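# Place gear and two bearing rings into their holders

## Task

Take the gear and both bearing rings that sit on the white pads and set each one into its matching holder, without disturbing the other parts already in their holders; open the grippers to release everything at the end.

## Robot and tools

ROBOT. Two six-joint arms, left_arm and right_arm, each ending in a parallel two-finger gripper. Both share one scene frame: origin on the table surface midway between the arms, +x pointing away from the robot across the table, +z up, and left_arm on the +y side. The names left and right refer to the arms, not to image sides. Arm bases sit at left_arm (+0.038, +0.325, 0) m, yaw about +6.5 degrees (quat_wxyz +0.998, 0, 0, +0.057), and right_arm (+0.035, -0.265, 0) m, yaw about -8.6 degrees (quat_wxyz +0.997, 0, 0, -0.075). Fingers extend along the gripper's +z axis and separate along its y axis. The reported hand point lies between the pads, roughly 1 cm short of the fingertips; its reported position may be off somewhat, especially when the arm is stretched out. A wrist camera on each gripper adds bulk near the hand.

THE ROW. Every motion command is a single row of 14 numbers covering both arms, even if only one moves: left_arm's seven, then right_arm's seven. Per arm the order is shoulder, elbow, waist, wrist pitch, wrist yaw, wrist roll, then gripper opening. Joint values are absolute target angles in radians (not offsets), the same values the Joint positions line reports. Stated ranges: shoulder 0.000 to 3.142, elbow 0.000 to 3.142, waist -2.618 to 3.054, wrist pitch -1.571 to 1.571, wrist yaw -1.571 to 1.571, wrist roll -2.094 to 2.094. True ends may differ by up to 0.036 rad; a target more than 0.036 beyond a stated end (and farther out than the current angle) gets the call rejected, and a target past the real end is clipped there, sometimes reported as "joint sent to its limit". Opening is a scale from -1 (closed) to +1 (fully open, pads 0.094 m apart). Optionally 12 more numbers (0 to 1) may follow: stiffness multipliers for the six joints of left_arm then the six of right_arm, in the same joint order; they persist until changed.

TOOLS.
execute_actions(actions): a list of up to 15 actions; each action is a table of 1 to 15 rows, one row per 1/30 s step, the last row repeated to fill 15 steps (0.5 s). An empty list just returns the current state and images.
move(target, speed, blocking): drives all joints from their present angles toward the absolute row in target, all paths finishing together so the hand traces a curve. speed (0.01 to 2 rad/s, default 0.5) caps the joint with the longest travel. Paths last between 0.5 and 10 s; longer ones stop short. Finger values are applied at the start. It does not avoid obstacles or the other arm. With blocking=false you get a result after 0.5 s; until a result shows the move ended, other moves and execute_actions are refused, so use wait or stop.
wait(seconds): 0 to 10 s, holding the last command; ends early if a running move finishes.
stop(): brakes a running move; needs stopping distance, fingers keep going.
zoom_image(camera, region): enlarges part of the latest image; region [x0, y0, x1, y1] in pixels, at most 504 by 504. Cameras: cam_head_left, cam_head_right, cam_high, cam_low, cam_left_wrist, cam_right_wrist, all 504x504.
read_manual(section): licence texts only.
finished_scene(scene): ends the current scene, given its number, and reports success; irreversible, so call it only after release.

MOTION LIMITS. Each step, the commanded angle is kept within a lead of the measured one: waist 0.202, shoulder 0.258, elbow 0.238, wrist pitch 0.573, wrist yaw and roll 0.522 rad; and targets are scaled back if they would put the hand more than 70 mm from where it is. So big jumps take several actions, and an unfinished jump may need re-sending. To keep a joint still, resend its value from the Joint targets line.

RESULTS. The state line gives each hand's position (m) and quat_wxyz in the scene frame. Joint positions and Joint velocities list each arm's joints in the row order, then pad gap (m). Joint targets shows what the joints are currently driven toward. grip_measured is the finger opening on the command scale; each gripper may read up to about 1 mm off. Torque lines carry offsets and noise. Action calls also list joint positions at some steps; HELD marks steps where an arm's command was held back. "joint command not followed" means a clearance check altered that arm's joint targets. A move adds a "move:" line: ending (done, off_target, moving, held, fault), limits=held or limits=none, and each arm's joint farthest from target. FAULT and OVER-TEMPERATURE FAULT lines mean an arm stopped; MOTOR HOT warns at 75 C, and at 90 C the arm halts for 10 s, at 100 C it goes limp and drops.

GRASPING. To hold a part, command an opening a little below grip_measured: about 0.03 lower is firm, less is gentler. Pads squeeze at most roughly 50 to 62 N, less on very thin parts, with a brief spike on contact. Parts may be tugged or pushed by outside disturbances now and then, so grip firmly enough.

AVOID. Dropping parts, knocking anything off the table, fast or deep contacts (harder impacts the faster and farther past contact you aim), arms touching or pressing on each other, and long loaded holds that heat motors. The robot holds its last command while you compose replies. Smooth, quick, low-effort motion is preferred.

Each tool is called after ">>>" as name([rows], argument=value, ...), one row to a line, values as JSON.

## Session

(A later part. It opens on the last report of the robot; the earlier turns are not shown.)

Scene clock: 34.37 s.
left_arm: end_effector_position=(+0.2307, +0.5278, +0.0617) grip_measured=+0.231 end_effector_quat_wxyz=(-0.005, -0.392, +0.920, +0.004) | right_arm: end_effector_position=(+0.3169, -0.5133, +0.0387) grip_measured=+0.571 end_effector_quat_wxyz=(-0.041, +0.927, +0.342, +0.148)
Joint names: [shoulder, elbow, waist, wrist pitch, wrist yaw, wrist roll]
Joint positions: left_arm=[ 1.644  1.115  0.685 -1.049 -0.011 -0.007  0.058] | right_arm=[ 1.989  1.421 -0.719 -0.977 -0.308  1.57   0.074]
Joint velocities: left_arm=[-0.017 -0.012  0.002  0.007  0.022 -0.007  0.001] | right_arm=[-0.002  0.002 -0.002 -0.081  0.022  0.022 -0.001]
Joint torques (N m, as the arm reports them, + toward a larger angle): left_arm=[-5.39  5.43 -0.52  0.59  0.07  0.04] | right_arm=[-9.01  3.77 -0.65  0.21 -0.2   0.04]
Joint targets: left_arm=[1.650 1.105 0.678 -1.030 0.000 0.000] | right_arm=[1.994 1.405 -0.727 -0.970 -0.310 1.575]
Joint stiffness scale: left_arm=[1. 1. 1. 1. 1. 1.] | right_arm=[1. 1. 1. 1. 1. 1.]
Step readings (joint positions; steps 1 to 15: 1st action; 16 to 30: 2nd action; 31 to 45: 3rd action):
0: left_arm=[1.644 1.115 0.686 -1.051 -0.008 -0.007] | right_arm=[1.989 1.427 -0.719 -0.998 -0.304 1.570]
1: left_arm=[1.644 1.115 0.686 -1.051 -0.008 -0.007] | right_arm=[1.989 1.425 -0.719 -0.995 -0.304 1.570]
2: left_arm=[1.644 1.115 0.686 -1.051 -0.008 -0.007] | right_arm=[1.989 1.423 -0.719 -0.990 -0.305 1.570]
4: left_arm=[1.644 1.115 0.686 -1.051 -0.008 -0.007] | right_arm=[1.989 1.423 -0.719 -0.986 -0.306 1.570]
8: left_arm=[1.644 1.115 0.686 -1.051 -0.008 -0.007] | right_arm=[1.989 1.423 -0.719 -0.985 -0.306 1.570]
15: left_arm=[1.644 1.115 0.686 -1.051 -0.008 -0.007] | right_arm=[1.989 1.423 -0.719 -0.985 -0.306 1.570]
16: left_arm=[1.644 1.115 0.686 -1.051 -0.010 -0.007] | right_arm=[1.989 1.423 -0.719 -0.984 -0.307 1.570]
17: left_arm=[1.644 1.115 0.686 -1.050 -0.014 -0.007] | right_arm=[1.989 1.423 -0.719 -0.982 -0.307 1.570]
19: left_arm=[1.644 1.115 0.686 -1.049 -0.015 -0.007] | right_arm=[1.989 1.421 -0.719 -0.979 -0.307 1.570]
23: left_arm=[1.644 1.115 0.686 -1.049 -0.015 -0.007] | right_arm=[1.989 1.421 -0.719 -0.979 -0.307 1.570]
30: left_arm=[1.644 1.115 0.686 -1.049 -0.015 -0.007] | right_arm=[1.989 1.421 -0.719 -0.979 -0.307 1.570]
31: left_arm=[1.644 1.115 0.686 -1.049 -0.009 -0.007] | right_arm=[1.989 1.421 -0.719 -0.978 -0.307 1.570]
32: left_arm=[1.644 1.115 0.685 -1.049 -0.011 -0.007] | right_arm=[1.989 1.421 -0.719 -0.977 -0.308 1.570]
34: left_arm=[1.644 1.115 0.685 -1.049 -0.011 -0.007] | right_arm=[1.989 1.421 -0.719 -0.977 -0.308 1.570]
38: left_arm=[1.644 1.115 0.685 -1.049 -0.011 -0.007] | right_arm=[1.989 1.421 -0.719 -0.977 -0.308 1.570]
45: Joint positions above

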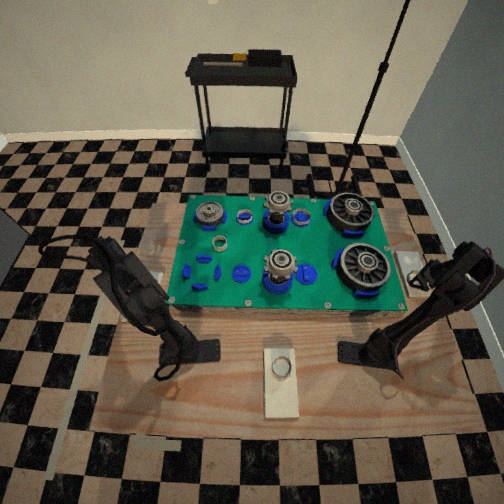

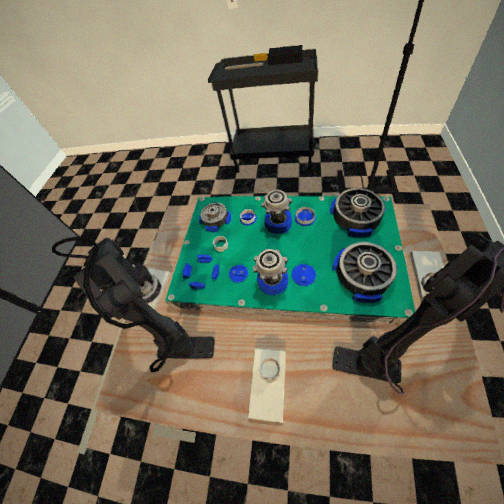

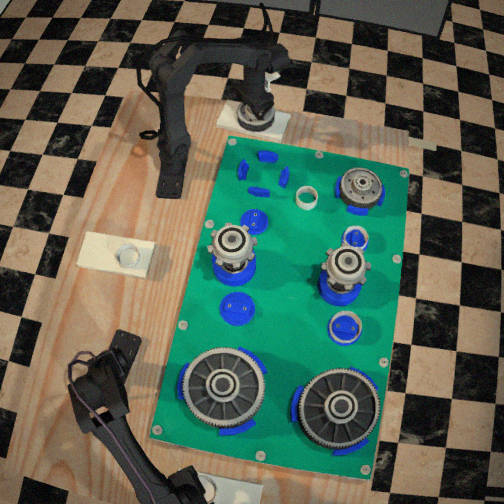

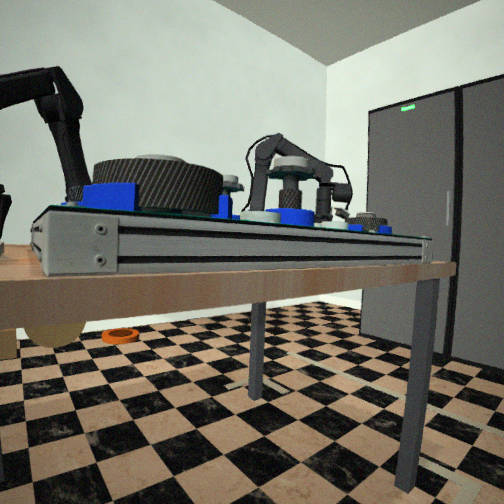

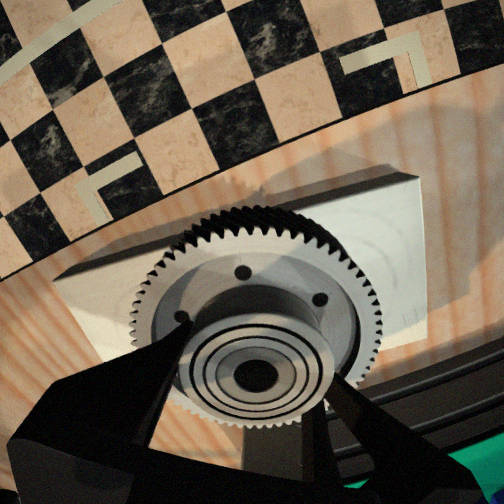

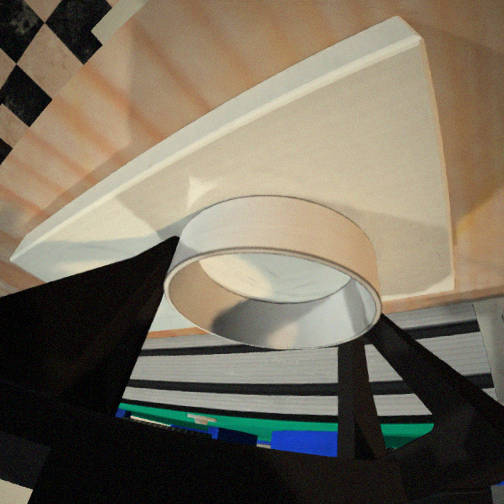

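>>> move(target=[1.502,1.39,0.678,-1.412,0,0,0.15,1.805,1.852,-0.727,-1.547,-0.31,1.575,0.5], speed=0.5)

>>> move(target=[1.502,1.39,-0.19,-1.412,0,0,0.15,1.805,1.852,0.5,-1.547,-0.31,1.575,0.5], speed=0.6)

Scene clock: 37.30 s.
left_arm: end_effector_position=(+0.2134, +0.5095, +0.1279) grip_measured=+0.231 end_effector_quat_wxyz=(-0.037, -0.392, +0.919, -0.010) | right_arm: end_effector_position=(+0.2972, -0.4900, +0.1923) grip_measured=+0.571 end_effector_quat_wxyz=(-0.036, +0.927, +0.342, +0.150)
Joint names: [shoulder, elbow, waist, wrist pitch, wrist yaw, wrist roll]
Joint positions: left_arm=[ 1.575  1.307  0.685 -1.379 -0.009 -0.007  0.058] | right_arm=[ 1.831  1.824 -0.719 -1.529 -0.308  1.57   0.074]
Joint velocities: left_arm=[ 0.007 -0.007 -0.002  0.022  0.051  0.037 -0.   ] | right_arm=[ 0.002 -0.002  0.012 -0.037  0.007 -0.022  0.   ]
Joint torques (N m, as the arm reports them, + toward a larger angle): left_arm=[-10.7   13.8   -0.53  -0.24   0.06   0.04] | right_arm=[-10.43   6.86  -0.66  -0.02  -0.19   0.03]
Joint targets: left_arm=[1.502 1.390 0.678 -1.412 -0.000 -0.000] | right_arm=[1.805 1.852 -0.727 -1.547 -0.310 1.575]
Joint stiffness scale: left_arm=[1. 1. 1. 1. 1. 1.] | right_arm=[1. 1. 1. 1. 1. 1.]
move: off_target (left_arm, right_arm); limits=none; left_arm: farthest joint: the elbow, 0.083 radians from its target (0.275 radians at the start); right_arm: farthest joint: the elbow, 0.028 radians from its target (0.431 radians at the start)

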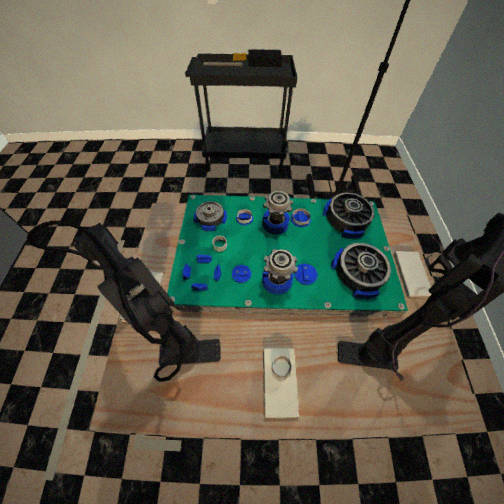

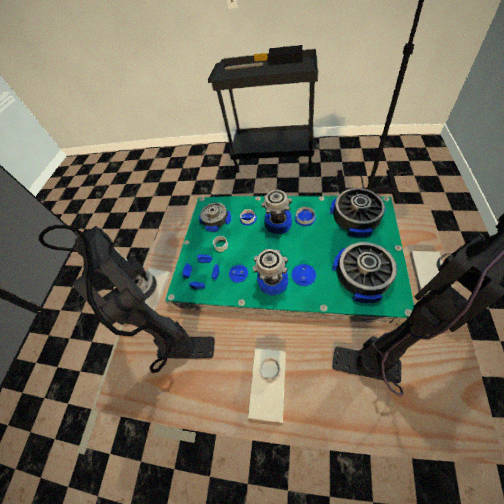

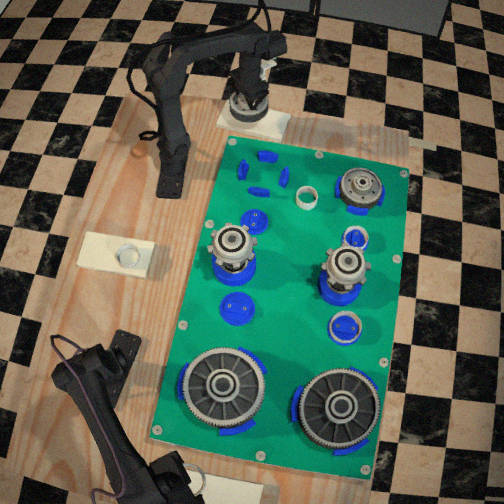

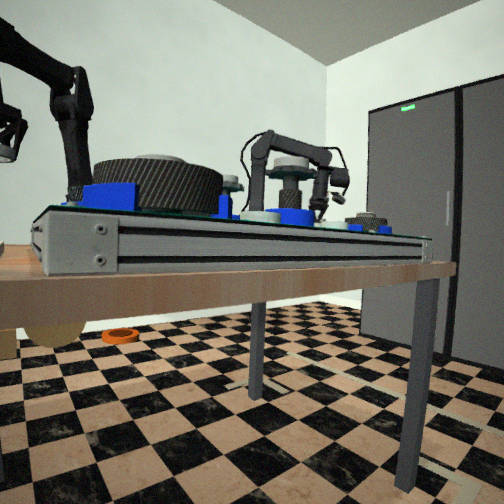

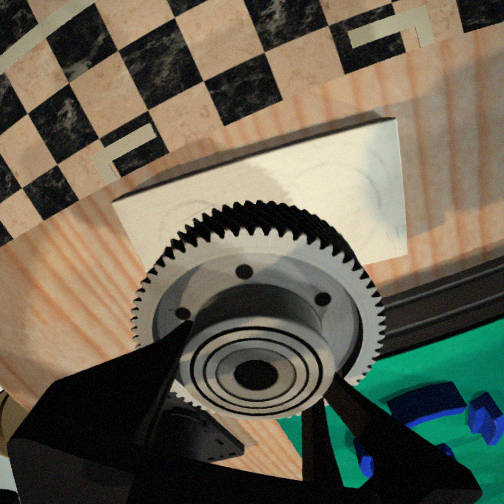

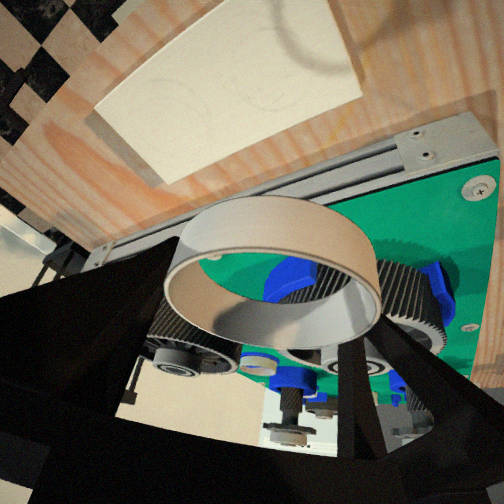

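Scene clock: 39.80 s.
left_arm: end_effector_position=(+0.3028, +0.4027, +0.1496) grip_measured=+0.233 end_effector_quat_wxyz=(-0.010, -0.011, +0.978, +0.208) | right_arm: end_effector_position=(+0.3362, -0.0952, +0.1921) grip_measured=+0.571 end_effector_quat_wxyz=(-0.114, +0.562, +0.813, +0.101)
Joint names: [shoulder, elbow, waist, wrist pitch, wrist yaw, wrist roll]
Joint positions: left_arm=[ 1.565  1.324 -0.1   -1.351 -0.419 -0.012  0.058] | right_arm=[ 1.831  1.824  0.504 -1.53  -0.304  1.57   0.074]
Joint velocities: left_arm=[ 0.012 -0.002 -0.022  0.081 -0.051 -0.037  0.001] | right_arm=[-0.012  0.012  0.017 -0.081 -0.022  0.037 -0.001]
Joint torques (N m, as the arm reports them, + toward a larger angle): left_arm=[-9.97 12.31 -7.09 -0.45  3.46  0.09] | right_arm=[-10.46   6.85  -0.27   0.    -0.24   0.04]
Joint targets: left_arm=[1.502 1.390 -0.190 -1.412 0.000 -0.000] | right_arm=[1.805 1.852 0.500 -1.547 -0.310 1.575]
Joint stiffness scale: left_arm=[1. 1. 1. 1. 1. 1.] | right_arm=[1. 1. 1. 1. 1. 1.]
move: off_target (left_arm, right_arm); limits=none; left_arm: farthest joint: the wrist yaw, 0.419 radians from its target (0.009 radians at the start); right_arm: farthest joint: the elbow, 0.028 radians from its target (0.028 radians at the start)

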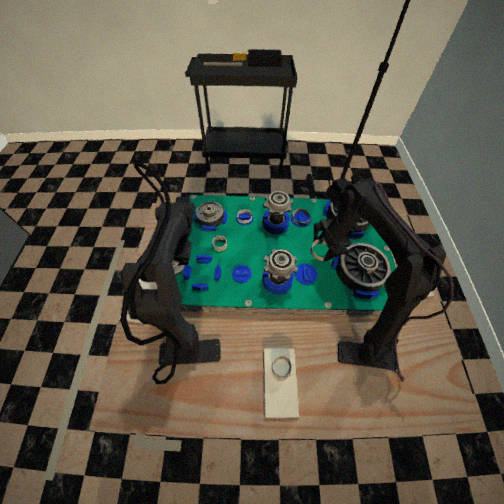

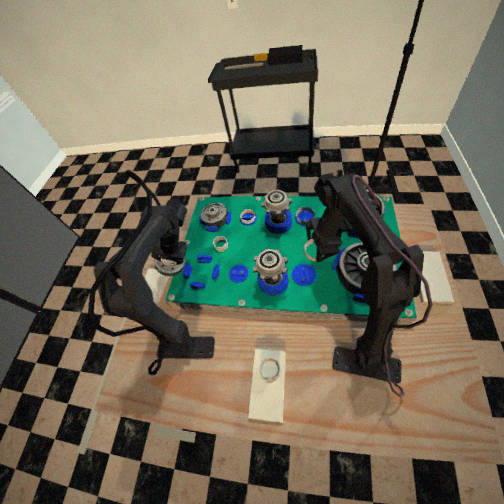

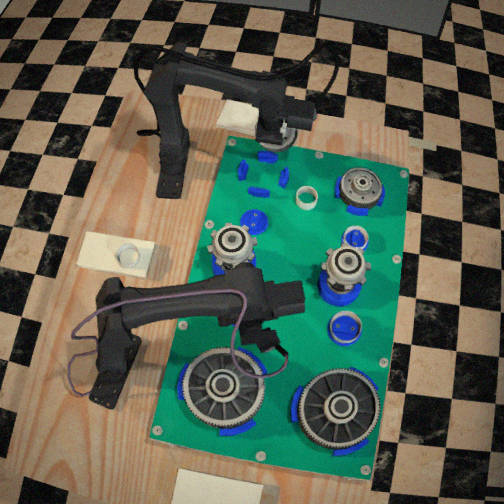

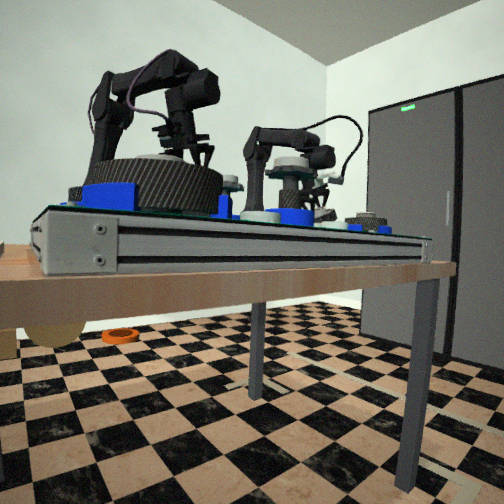

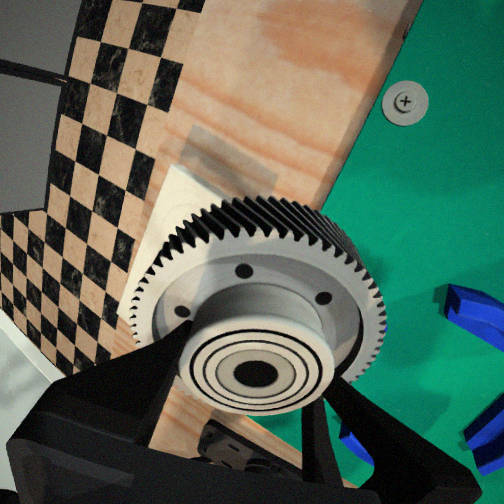

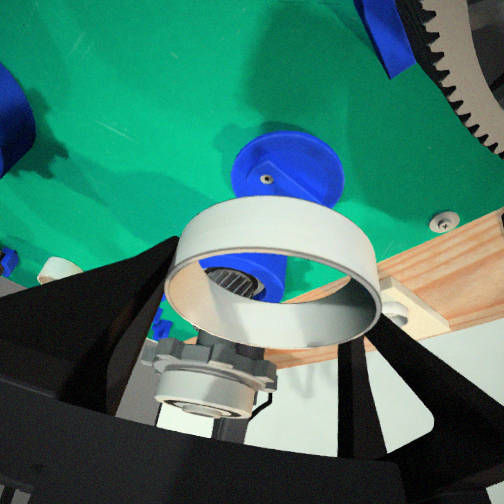

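>>> move(target=[1.502,1.39,0.25,-1.412,0,0,0.15,1.805,1.852,0.5,-1.547,-0.31,1.575,0.5], speed=0.4)

>>> move(target=[1.455,1.49,0.25,-1.48,0,0,0.15,1.805,1.852,0.5,-1.547,-0.31,1.575,0.5], speed=0.3)

Scene clock: 41.60 s.
left_arm: end_effector_position=(+0.2743, +0.4221, +0.1261) grip_measured=+0.233 end_effector_quat_wxyz=(-0.041, -0.183, +0.982, +0.010) | right_arm: end_effector_position=(+0.3362, -0.0952, +0.1921) grip_measured=+0.571 end_effector_quat_wxyz=(-0.114, +0.562, +0.813, +0.101)
Joint names: [shoulder, elbow, waist, wrist pitch, wrist yaw, wrist roll]
Joint positions: left_arm=[ 1.579  1.303  0.247 -1.372 -0.033 -0.008  0.058] | right_arm=[ 1.831  1.824  0.504 -1.53  -0.304  1.57   0.074]
Joint velocities: left_arm=[ 0.007 -0.002 -0.007 -0.066 -0.066  0.007 -0.   ] | right_arm=[ 0.002 -0.017 -0.002 -0.095 -0.037  0.007  0.001]
Joint torques (N m, as the arm reports them, + toward a larger angle): left_arm=[-11.07  14.05   0.31  -0.29   0.23   0.09] | right_arm=[-10.51   6.83  -0.34  -0.01  -0.24   0.04]
Joint targets: left_arm=[1.502 1.390 0.250 -1.412 -0.000 0.000] | right_arm=[1.805 1.852 0.500 -1.547 -0.310 1.575]
Joint stiffness scale: left_arm=[1. 1. 1. 1. 1. 1.] | right_arm=[1. 1. 1. 1. 1. 1.]
move: off_target (left_arm, right_arm); limits=none; left_arm: farthest joint: the elbow, 0.087 radians from its target (0.066 radians at the start); right_arm: farthest joint: the elbow, 0.028 radians from its target (0.028 radians at the start)

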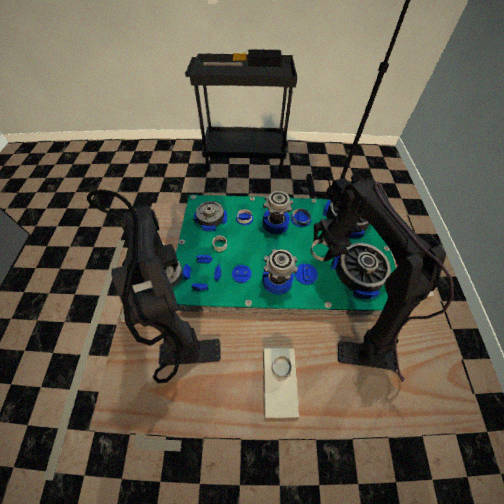

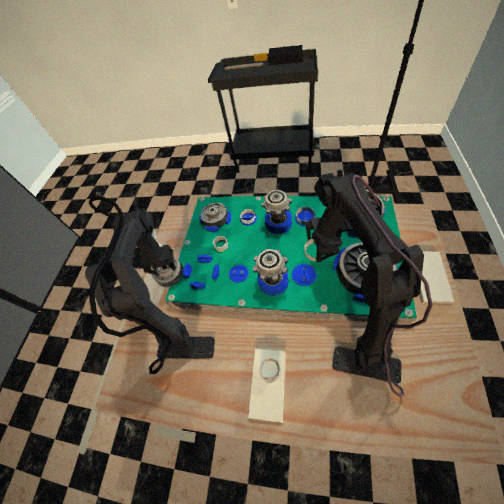

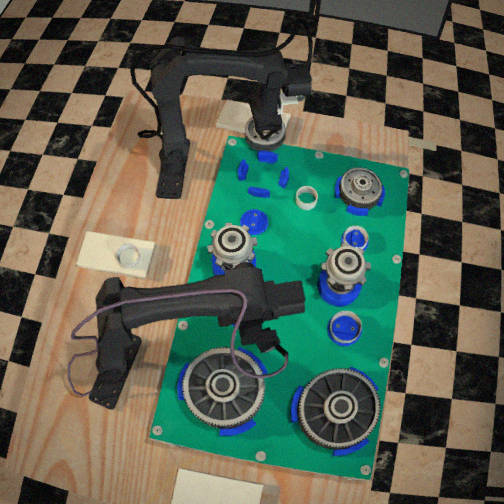

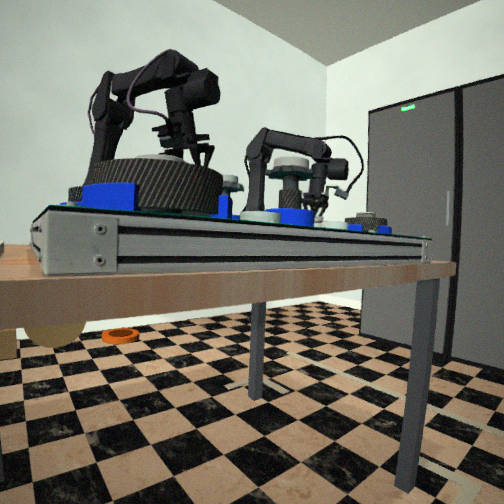

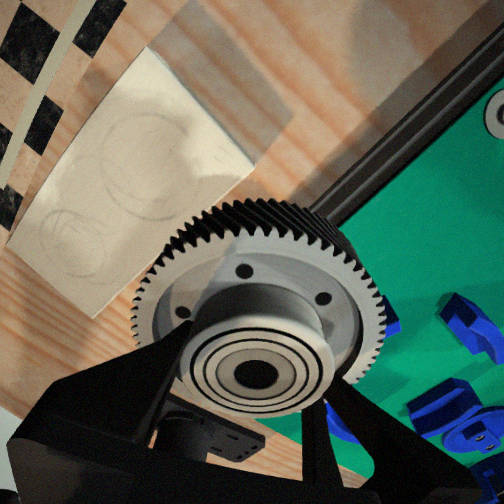

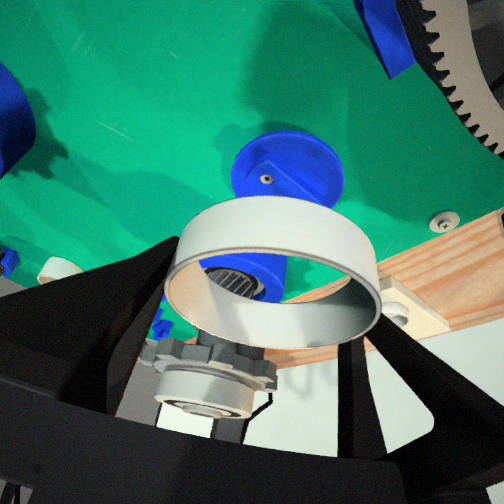

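Scene clock: 42.87 s.
left_arm: end_effector_position=(+0.2735, +0.4171, +0.1664) grip_measured=+0.233 end_effector_quat_wxyz=(-0.009, -0.184, +0.983, +0.003) | right_arm: end_effector_position=(+0.3362, -0.0952, +0.1921) grip_measured=+0.571 end_effector_quat_wxyz=(-0.114, +0.562, +0.813, +0.101)
Joint names: [shoulder, elbow, waist, wrist pitch, wrist yaw, wrist roll]
Joint positions: left_arm=[ 1.521  1.411  0.247 -1.477 -0.008 -0.008  0.058] | right_arm=[ 1.831  1.824  0.504 -1.53  -0.304  1.57   0.074]
Joint velocities: left_arm=[-0.007 -0.007 -0.007 -0.037  0.051 -0.037 -0.001] | right_arm=[-0.007 -0.007 -0.002  0.007 -0.022  0.022 -0.001]
Joint torques (N m, as the arm reports them, + toward a larger angle): left_arm=[-9.82 13.43  0.26  0.28  0.02  0.06] | right_arm=[-10.46   6.82  -0.37   0.    -0.23   0.03]
Joint targets: left_arm=[1.455 1.490 0.250 -1.480 -0.000 -0.000] | right_arm=[1.805 1.852 0.500 -1.547 -0.310 1.575]
Joint stiffness scale: left_arm=[1. 1. 1. 1. 1. 1.] | right_arm=[1. 1. 1. 1. 1. 1.]
move: off_target (left_arm, right_arm); limits=none; left_arm: farthest joint: the elbow, 0.079 radians from its target (0.187 radians at the start); right_arm: farthest joint: the elbow, 0.028 radians from its target (0.028 radians at the start)

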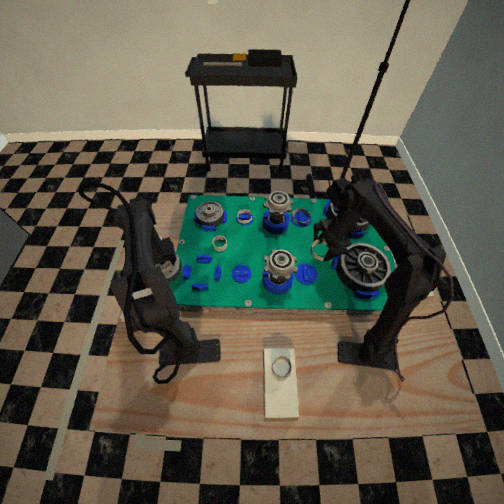

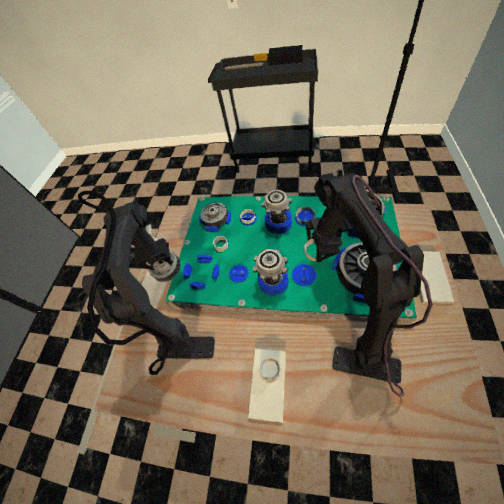

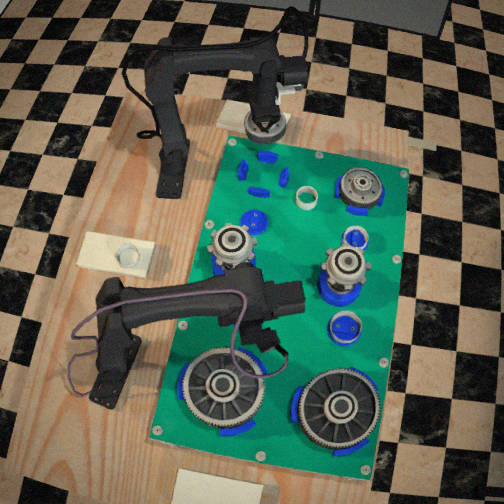

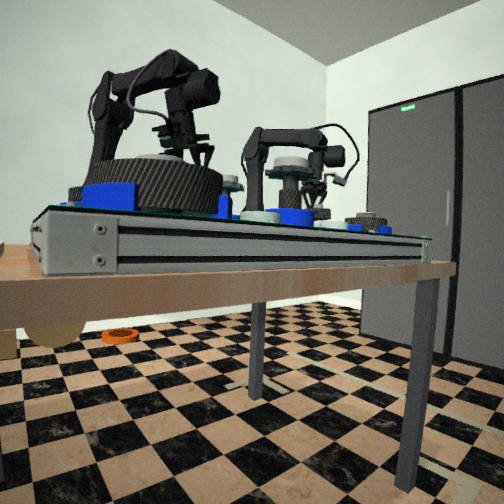

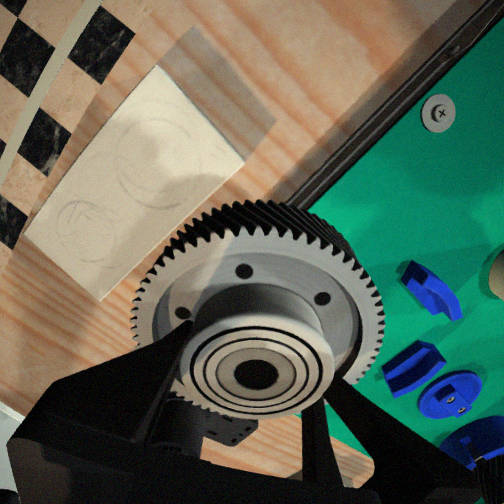

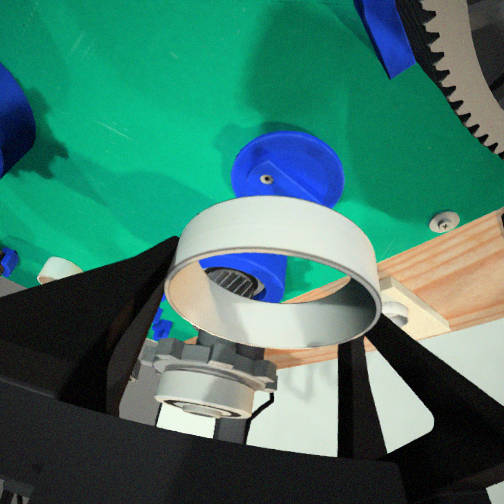

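>>> move(target=[1.455,1.49,-0.19,-1.48,0,0,0.15,1.785,1.568,0.59,-1.29,-0.31,1.575,0.5], speed=0.4)

Scene clock: 47.10 s.
left_arm: end_effector_position=(+0.2913, +0.3073, +0.1620) grip_measured=+0.233 end_effector_quat_wxyz=(-0.013, +0.034, +0.999, -0.001) | right_arm: end_effector_position=(+0.3210, -0.0725, +0.1308) grip_measured=+0.571 end_effector_quat_wxyz=(-0.124, +0.532, +0.833, +0.087)
Joint names: [shoulder, elbow, waist, wrist pitch, wrist yaw, wrist roll]
Joint positions: left_arm=[ 1.531  1.402 -0.189 -1.467  0.002 -0.006  0.058] | right_arm=[ 1.82   1.566  0.583 -1.304 -0.304  1.57   0.074]
Joint velocities: left_arm=[ 0.007  0.007 -0.007 -0.051  0.066  0.022 -0.   ] | right_arm=[ 0.007  0.002  0.007 -0.051  0.037 -0.022 -0.   ]
Joint torques (N m, as the arm reports them, + toward a larger angle): left_arm=[-10.73  14.21  -0.13   0.14  -0.05   0.06] | right_arm=[-11.31   5.08   0.62   0.24  -0.23   0.04]
Joint targets: left_arm=[1.455 1.490 -0.190 -1.480 0.000 -0.000] | right_arm=[1.785 1.568 0.590 -1.290 -0.310 1.575]
Joint stiffness scale: left_arm=[1. 1. 1. 1. 1. 1.] | right_arm=[1. 1. 1. 1. 1. 1.]
move: off_target (left_arm, right_arm); limits=none; left_arm: farthest joint: the elbow, 0.088 radians from its target (0.079 radians at the start); right_arm: farthest joint: the shoulder, 0.035 radians from its target (0.046 radians at the start)

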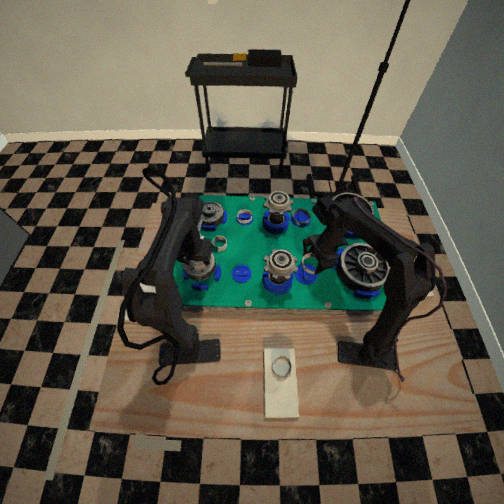

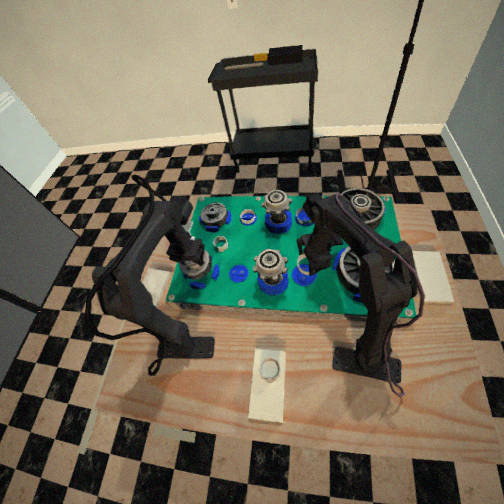

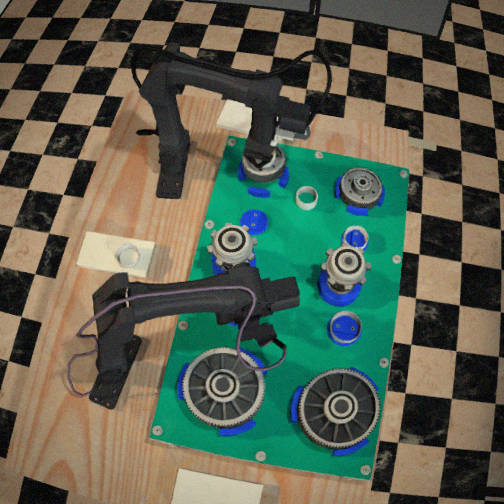

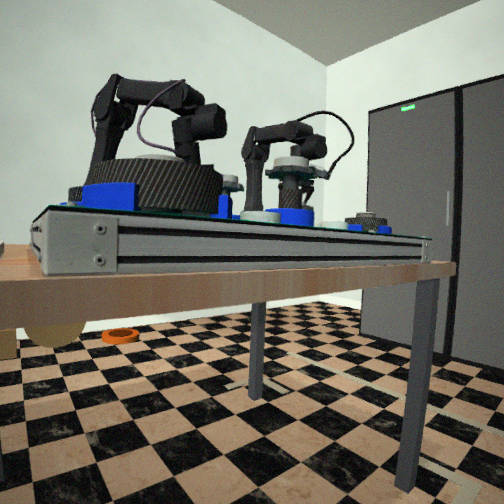

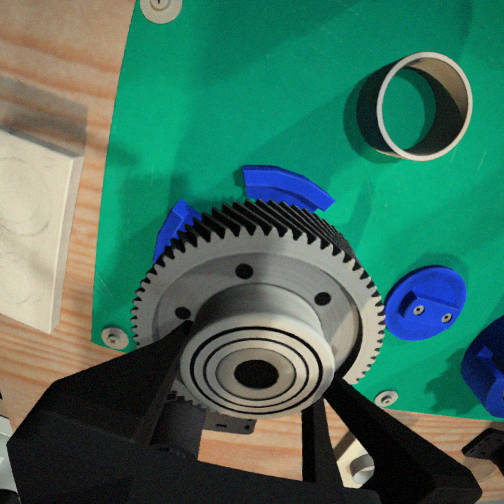

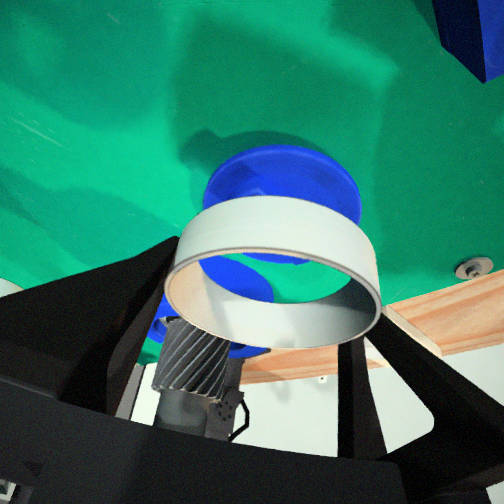

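>>> zoom_image(camera="cam_right_wrist", region=[150, 120, 410, 360])

Region (150, 120, 410, 360) of cam_right_wrist's 504x504 image, scaled by 1.938, with more detail than that image has; it fills the top 465 rows of this view, and the rest is white.

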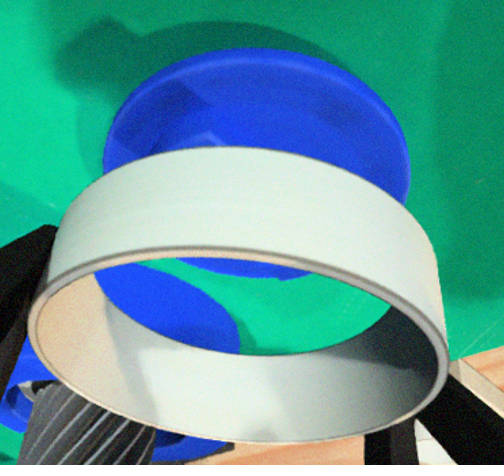

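>>> move(target=[1.455,1.34,-0.19,-1.335,0,0,0.15,1.772,1.475,0.634,-1.198,-0.31,1.575,0.5], speed=0.2)

Scene clock: 50.90 s.
left_arm: end_effector_position=(+0.2956, +0.3070, +0.1354) grip_measured=+0.233 end_effector_quat_wxyz=(-0.008, +0.034, +0.999, -0.001) | right_arm: end_effector_position=(+0.3111, -0.0609, +0.1116) grip_measured=+0.571 end_effector_quat_wxyz=(-0.123, +0.512, +0.845, +0.089)
Joint names: [shoulder, elbow, waist, wrist pitch, wrist yaw, wrist roll]
Joint positions: left_arm=[ 1.533  1.298 -0.189 -1.352  0.002 -0.006  0.058] | right_arm=[ 1.807  1.474  0.626 -1.212 -0.304  1.57   0.074]
Joint velocities: left_arm=[ 0.012  0.002 -0.022 -0.007 -0.007 -0.007  0.   ] | right_arm=[-0.012 -0.002 -0.022  0.022 -0.022  0.051 -0.   ]
Joint torques (N m, as the arm reports them, + toward a larger angle): left_arm=[-10.92  10.14  -0.08   0.53  -0.05   0.04] | right_arm=[-11.29   5.09   0.68   0.28  -0.23   0.04]
Joint targets: left_arm=[1.455 1.340 -0.190 -1.335 -0.000 -0.000] | right_arm=[1.772 1.475 0.634 -1.198 -0.310 1.575]
Joint stiffness scale: left_arm=[1. 1. 1. 1. 1. 1.] | right_arm=[1. 1. 1. 1. 1. 1.]
move: off_target (left_arm, right_arm); limits=none; left_arm: farthest joint: the shoulder, 0.078 radians from its target (0.076 radians at the start); right_arm: farthest joint: the shoulder, 0.035 radians from its target (0.048 radians at the start)

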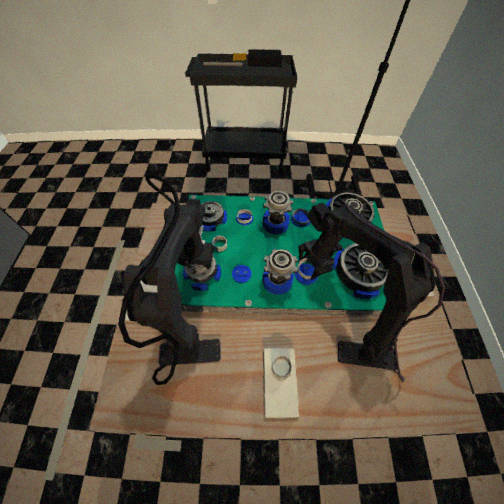

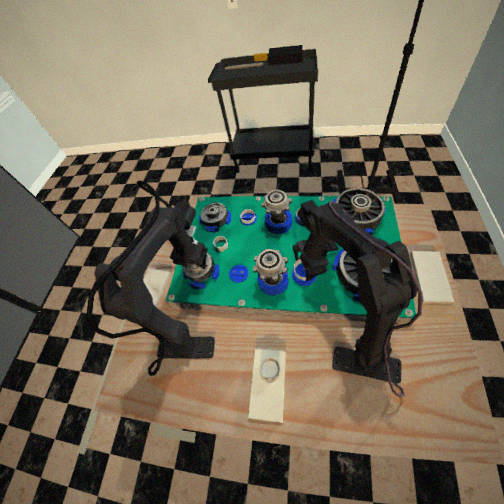

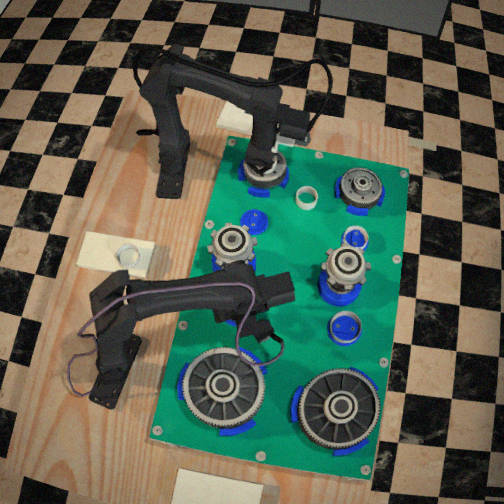

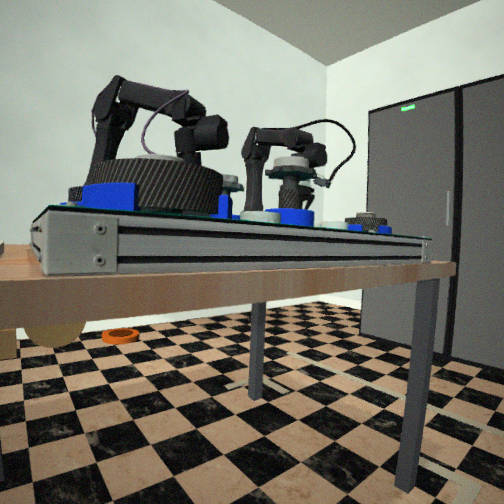

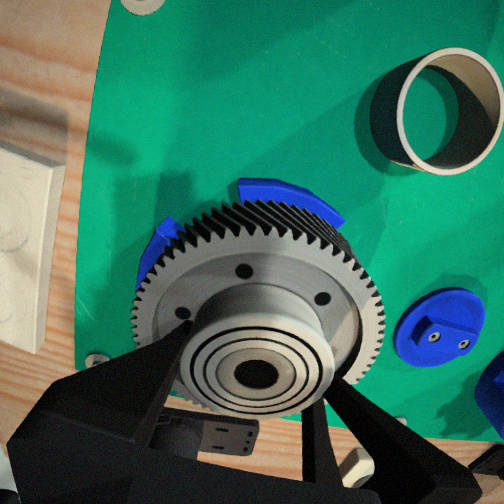

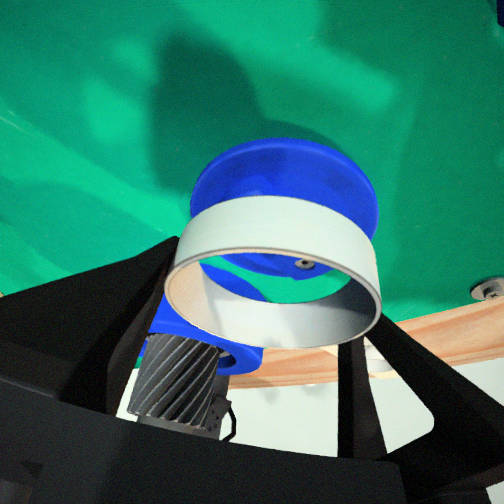

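>>> zoom_image(camera="cam_right_wrist", region=[150, 120, 410, 360])

>>> zoom_image(camera="cam_high", region=[180, 130, 340, 370])

>>> zoom_image(camera="cam_head_right", region=[170, 220, 350, 320])

Region (150, 120, 410, 360) of cam_right_wrist's 504x504 image, scaled by 1.938, with more detail than that image has; it fills the top 465 rows of this view, and the rest is white.

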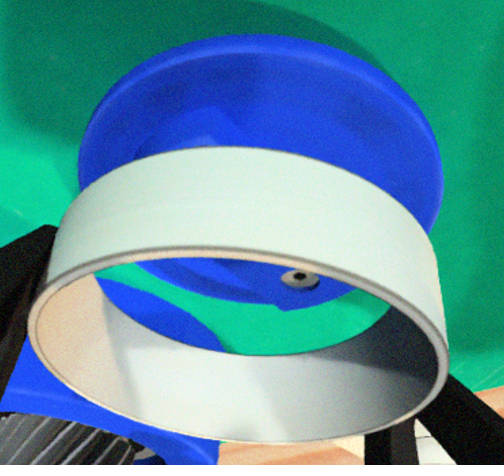

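Region (180, 130, 340, 370) of cam_high's 504x504 image, scaled by 2.100, with more detail than that image has.

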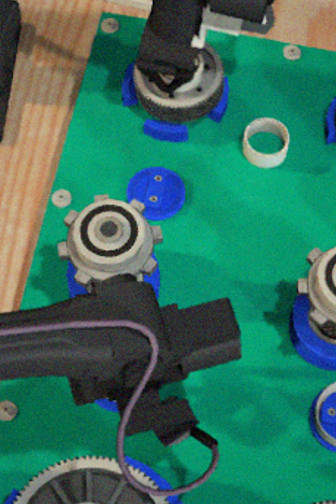

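Region (170, 220, 350, 320) of cam_head_right's 504x504 image, scaled by 2.800, with more detail than that image has.

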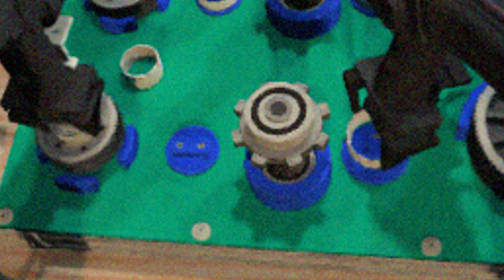

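>>> move(target=[1.455,1.295,-0.19,-1.278,0,0,0.15,1.772,1.391,0.634,-1.102,-0.31,1.575,0.5], speed=0.08)

Scene clock: 55.30 s.
left_arm: end_effector_position=(+0.2941, +0.3064, +0.1309) grip_measured=+0.232 end_effector_quat_wxyz=(-0.003, +0.035, +0.999, -0.001) | right_arm: end_effector_position=(+0.3090, -0.0617, +0.0908) grip_measured=+0.571 end_effector_quat_wxyz=(-0.123, +0.512, +0.845, +0.091)
Joint names: [shoulder, elbow, waist, wrist pitch, wrist yaw, wrist roll]
Joint positions: left_arm=[ 1.519  1.267 -0.192 -1.326  0.002 -0.007  0.058] | right_arm=[ 1.807  1.391  0.626 -1.127 -0.305  1.57   0.074]
Joint velocities: left_arm=[ 0.007 -0.007  0.017 -0.066 -0.022 -0.007 -0.   ] | right_arm=[ 0.002 -0.022 -0.007 -0.051  0.007  0.007 -0.001]
Joint torques (N m, as the arm reports them, + toward a larger angle): left_arm=[-9.71  8.95  0.18  0.9  -0.06  0.05] | right_arm=[-11.21   5.06   0.67   0.39  -0.22   0.04]
Joint targets: left_arm=[1.455 1.295 -0.190 -1.278 0.000 0.000] | right_arm=[1.772 1.391 0.634 -1.102 -0.310 1.575]
Joint stiffness scale: left_arm=[1. 1. 1. 1. 1. 1.] | right_arm=[1. 1. 1. 1. 1. 1.]
move: off_target (left_arm, right_arm); limits=none; left_arm: farthest joint: the shoulder, 0.064 radians from its target (0.078 radians at the start); right_arm: farthest joint: the shoulder, 0.035 radians from its target (0.035 radians at the start)

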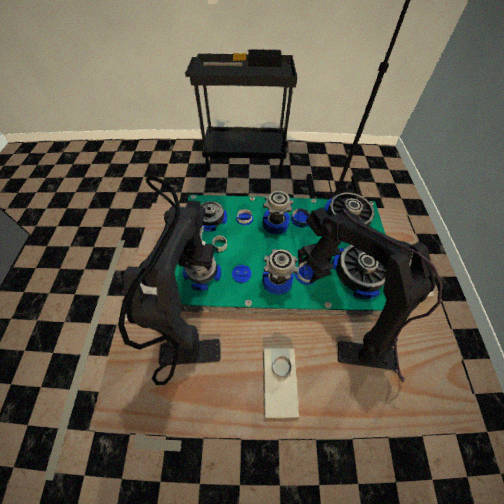

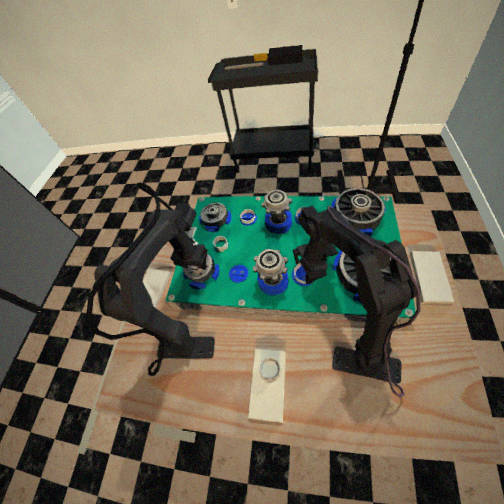

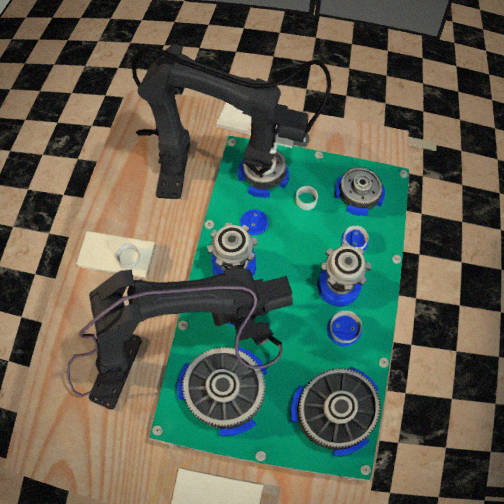

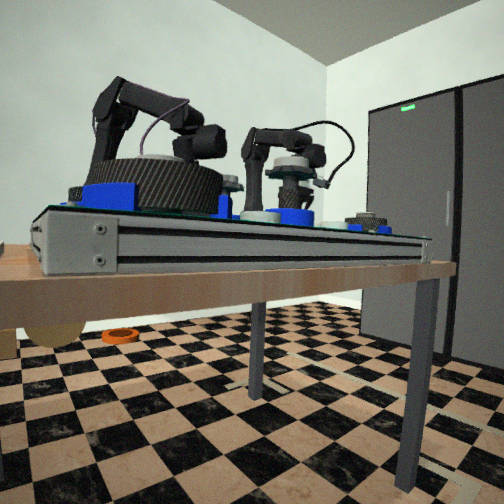

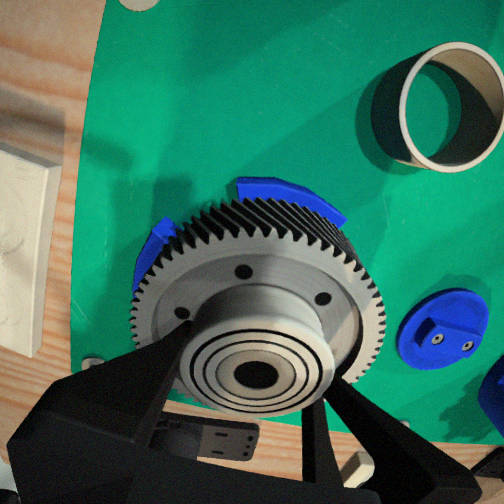

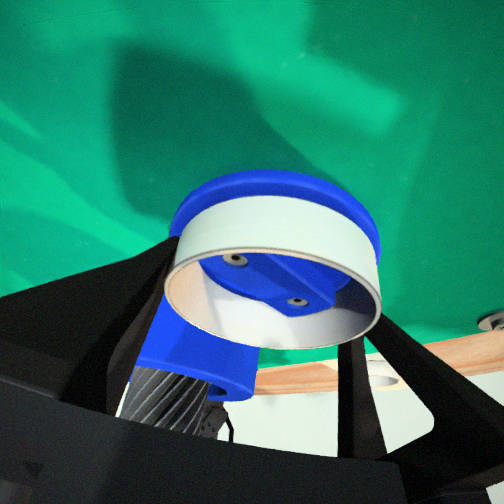

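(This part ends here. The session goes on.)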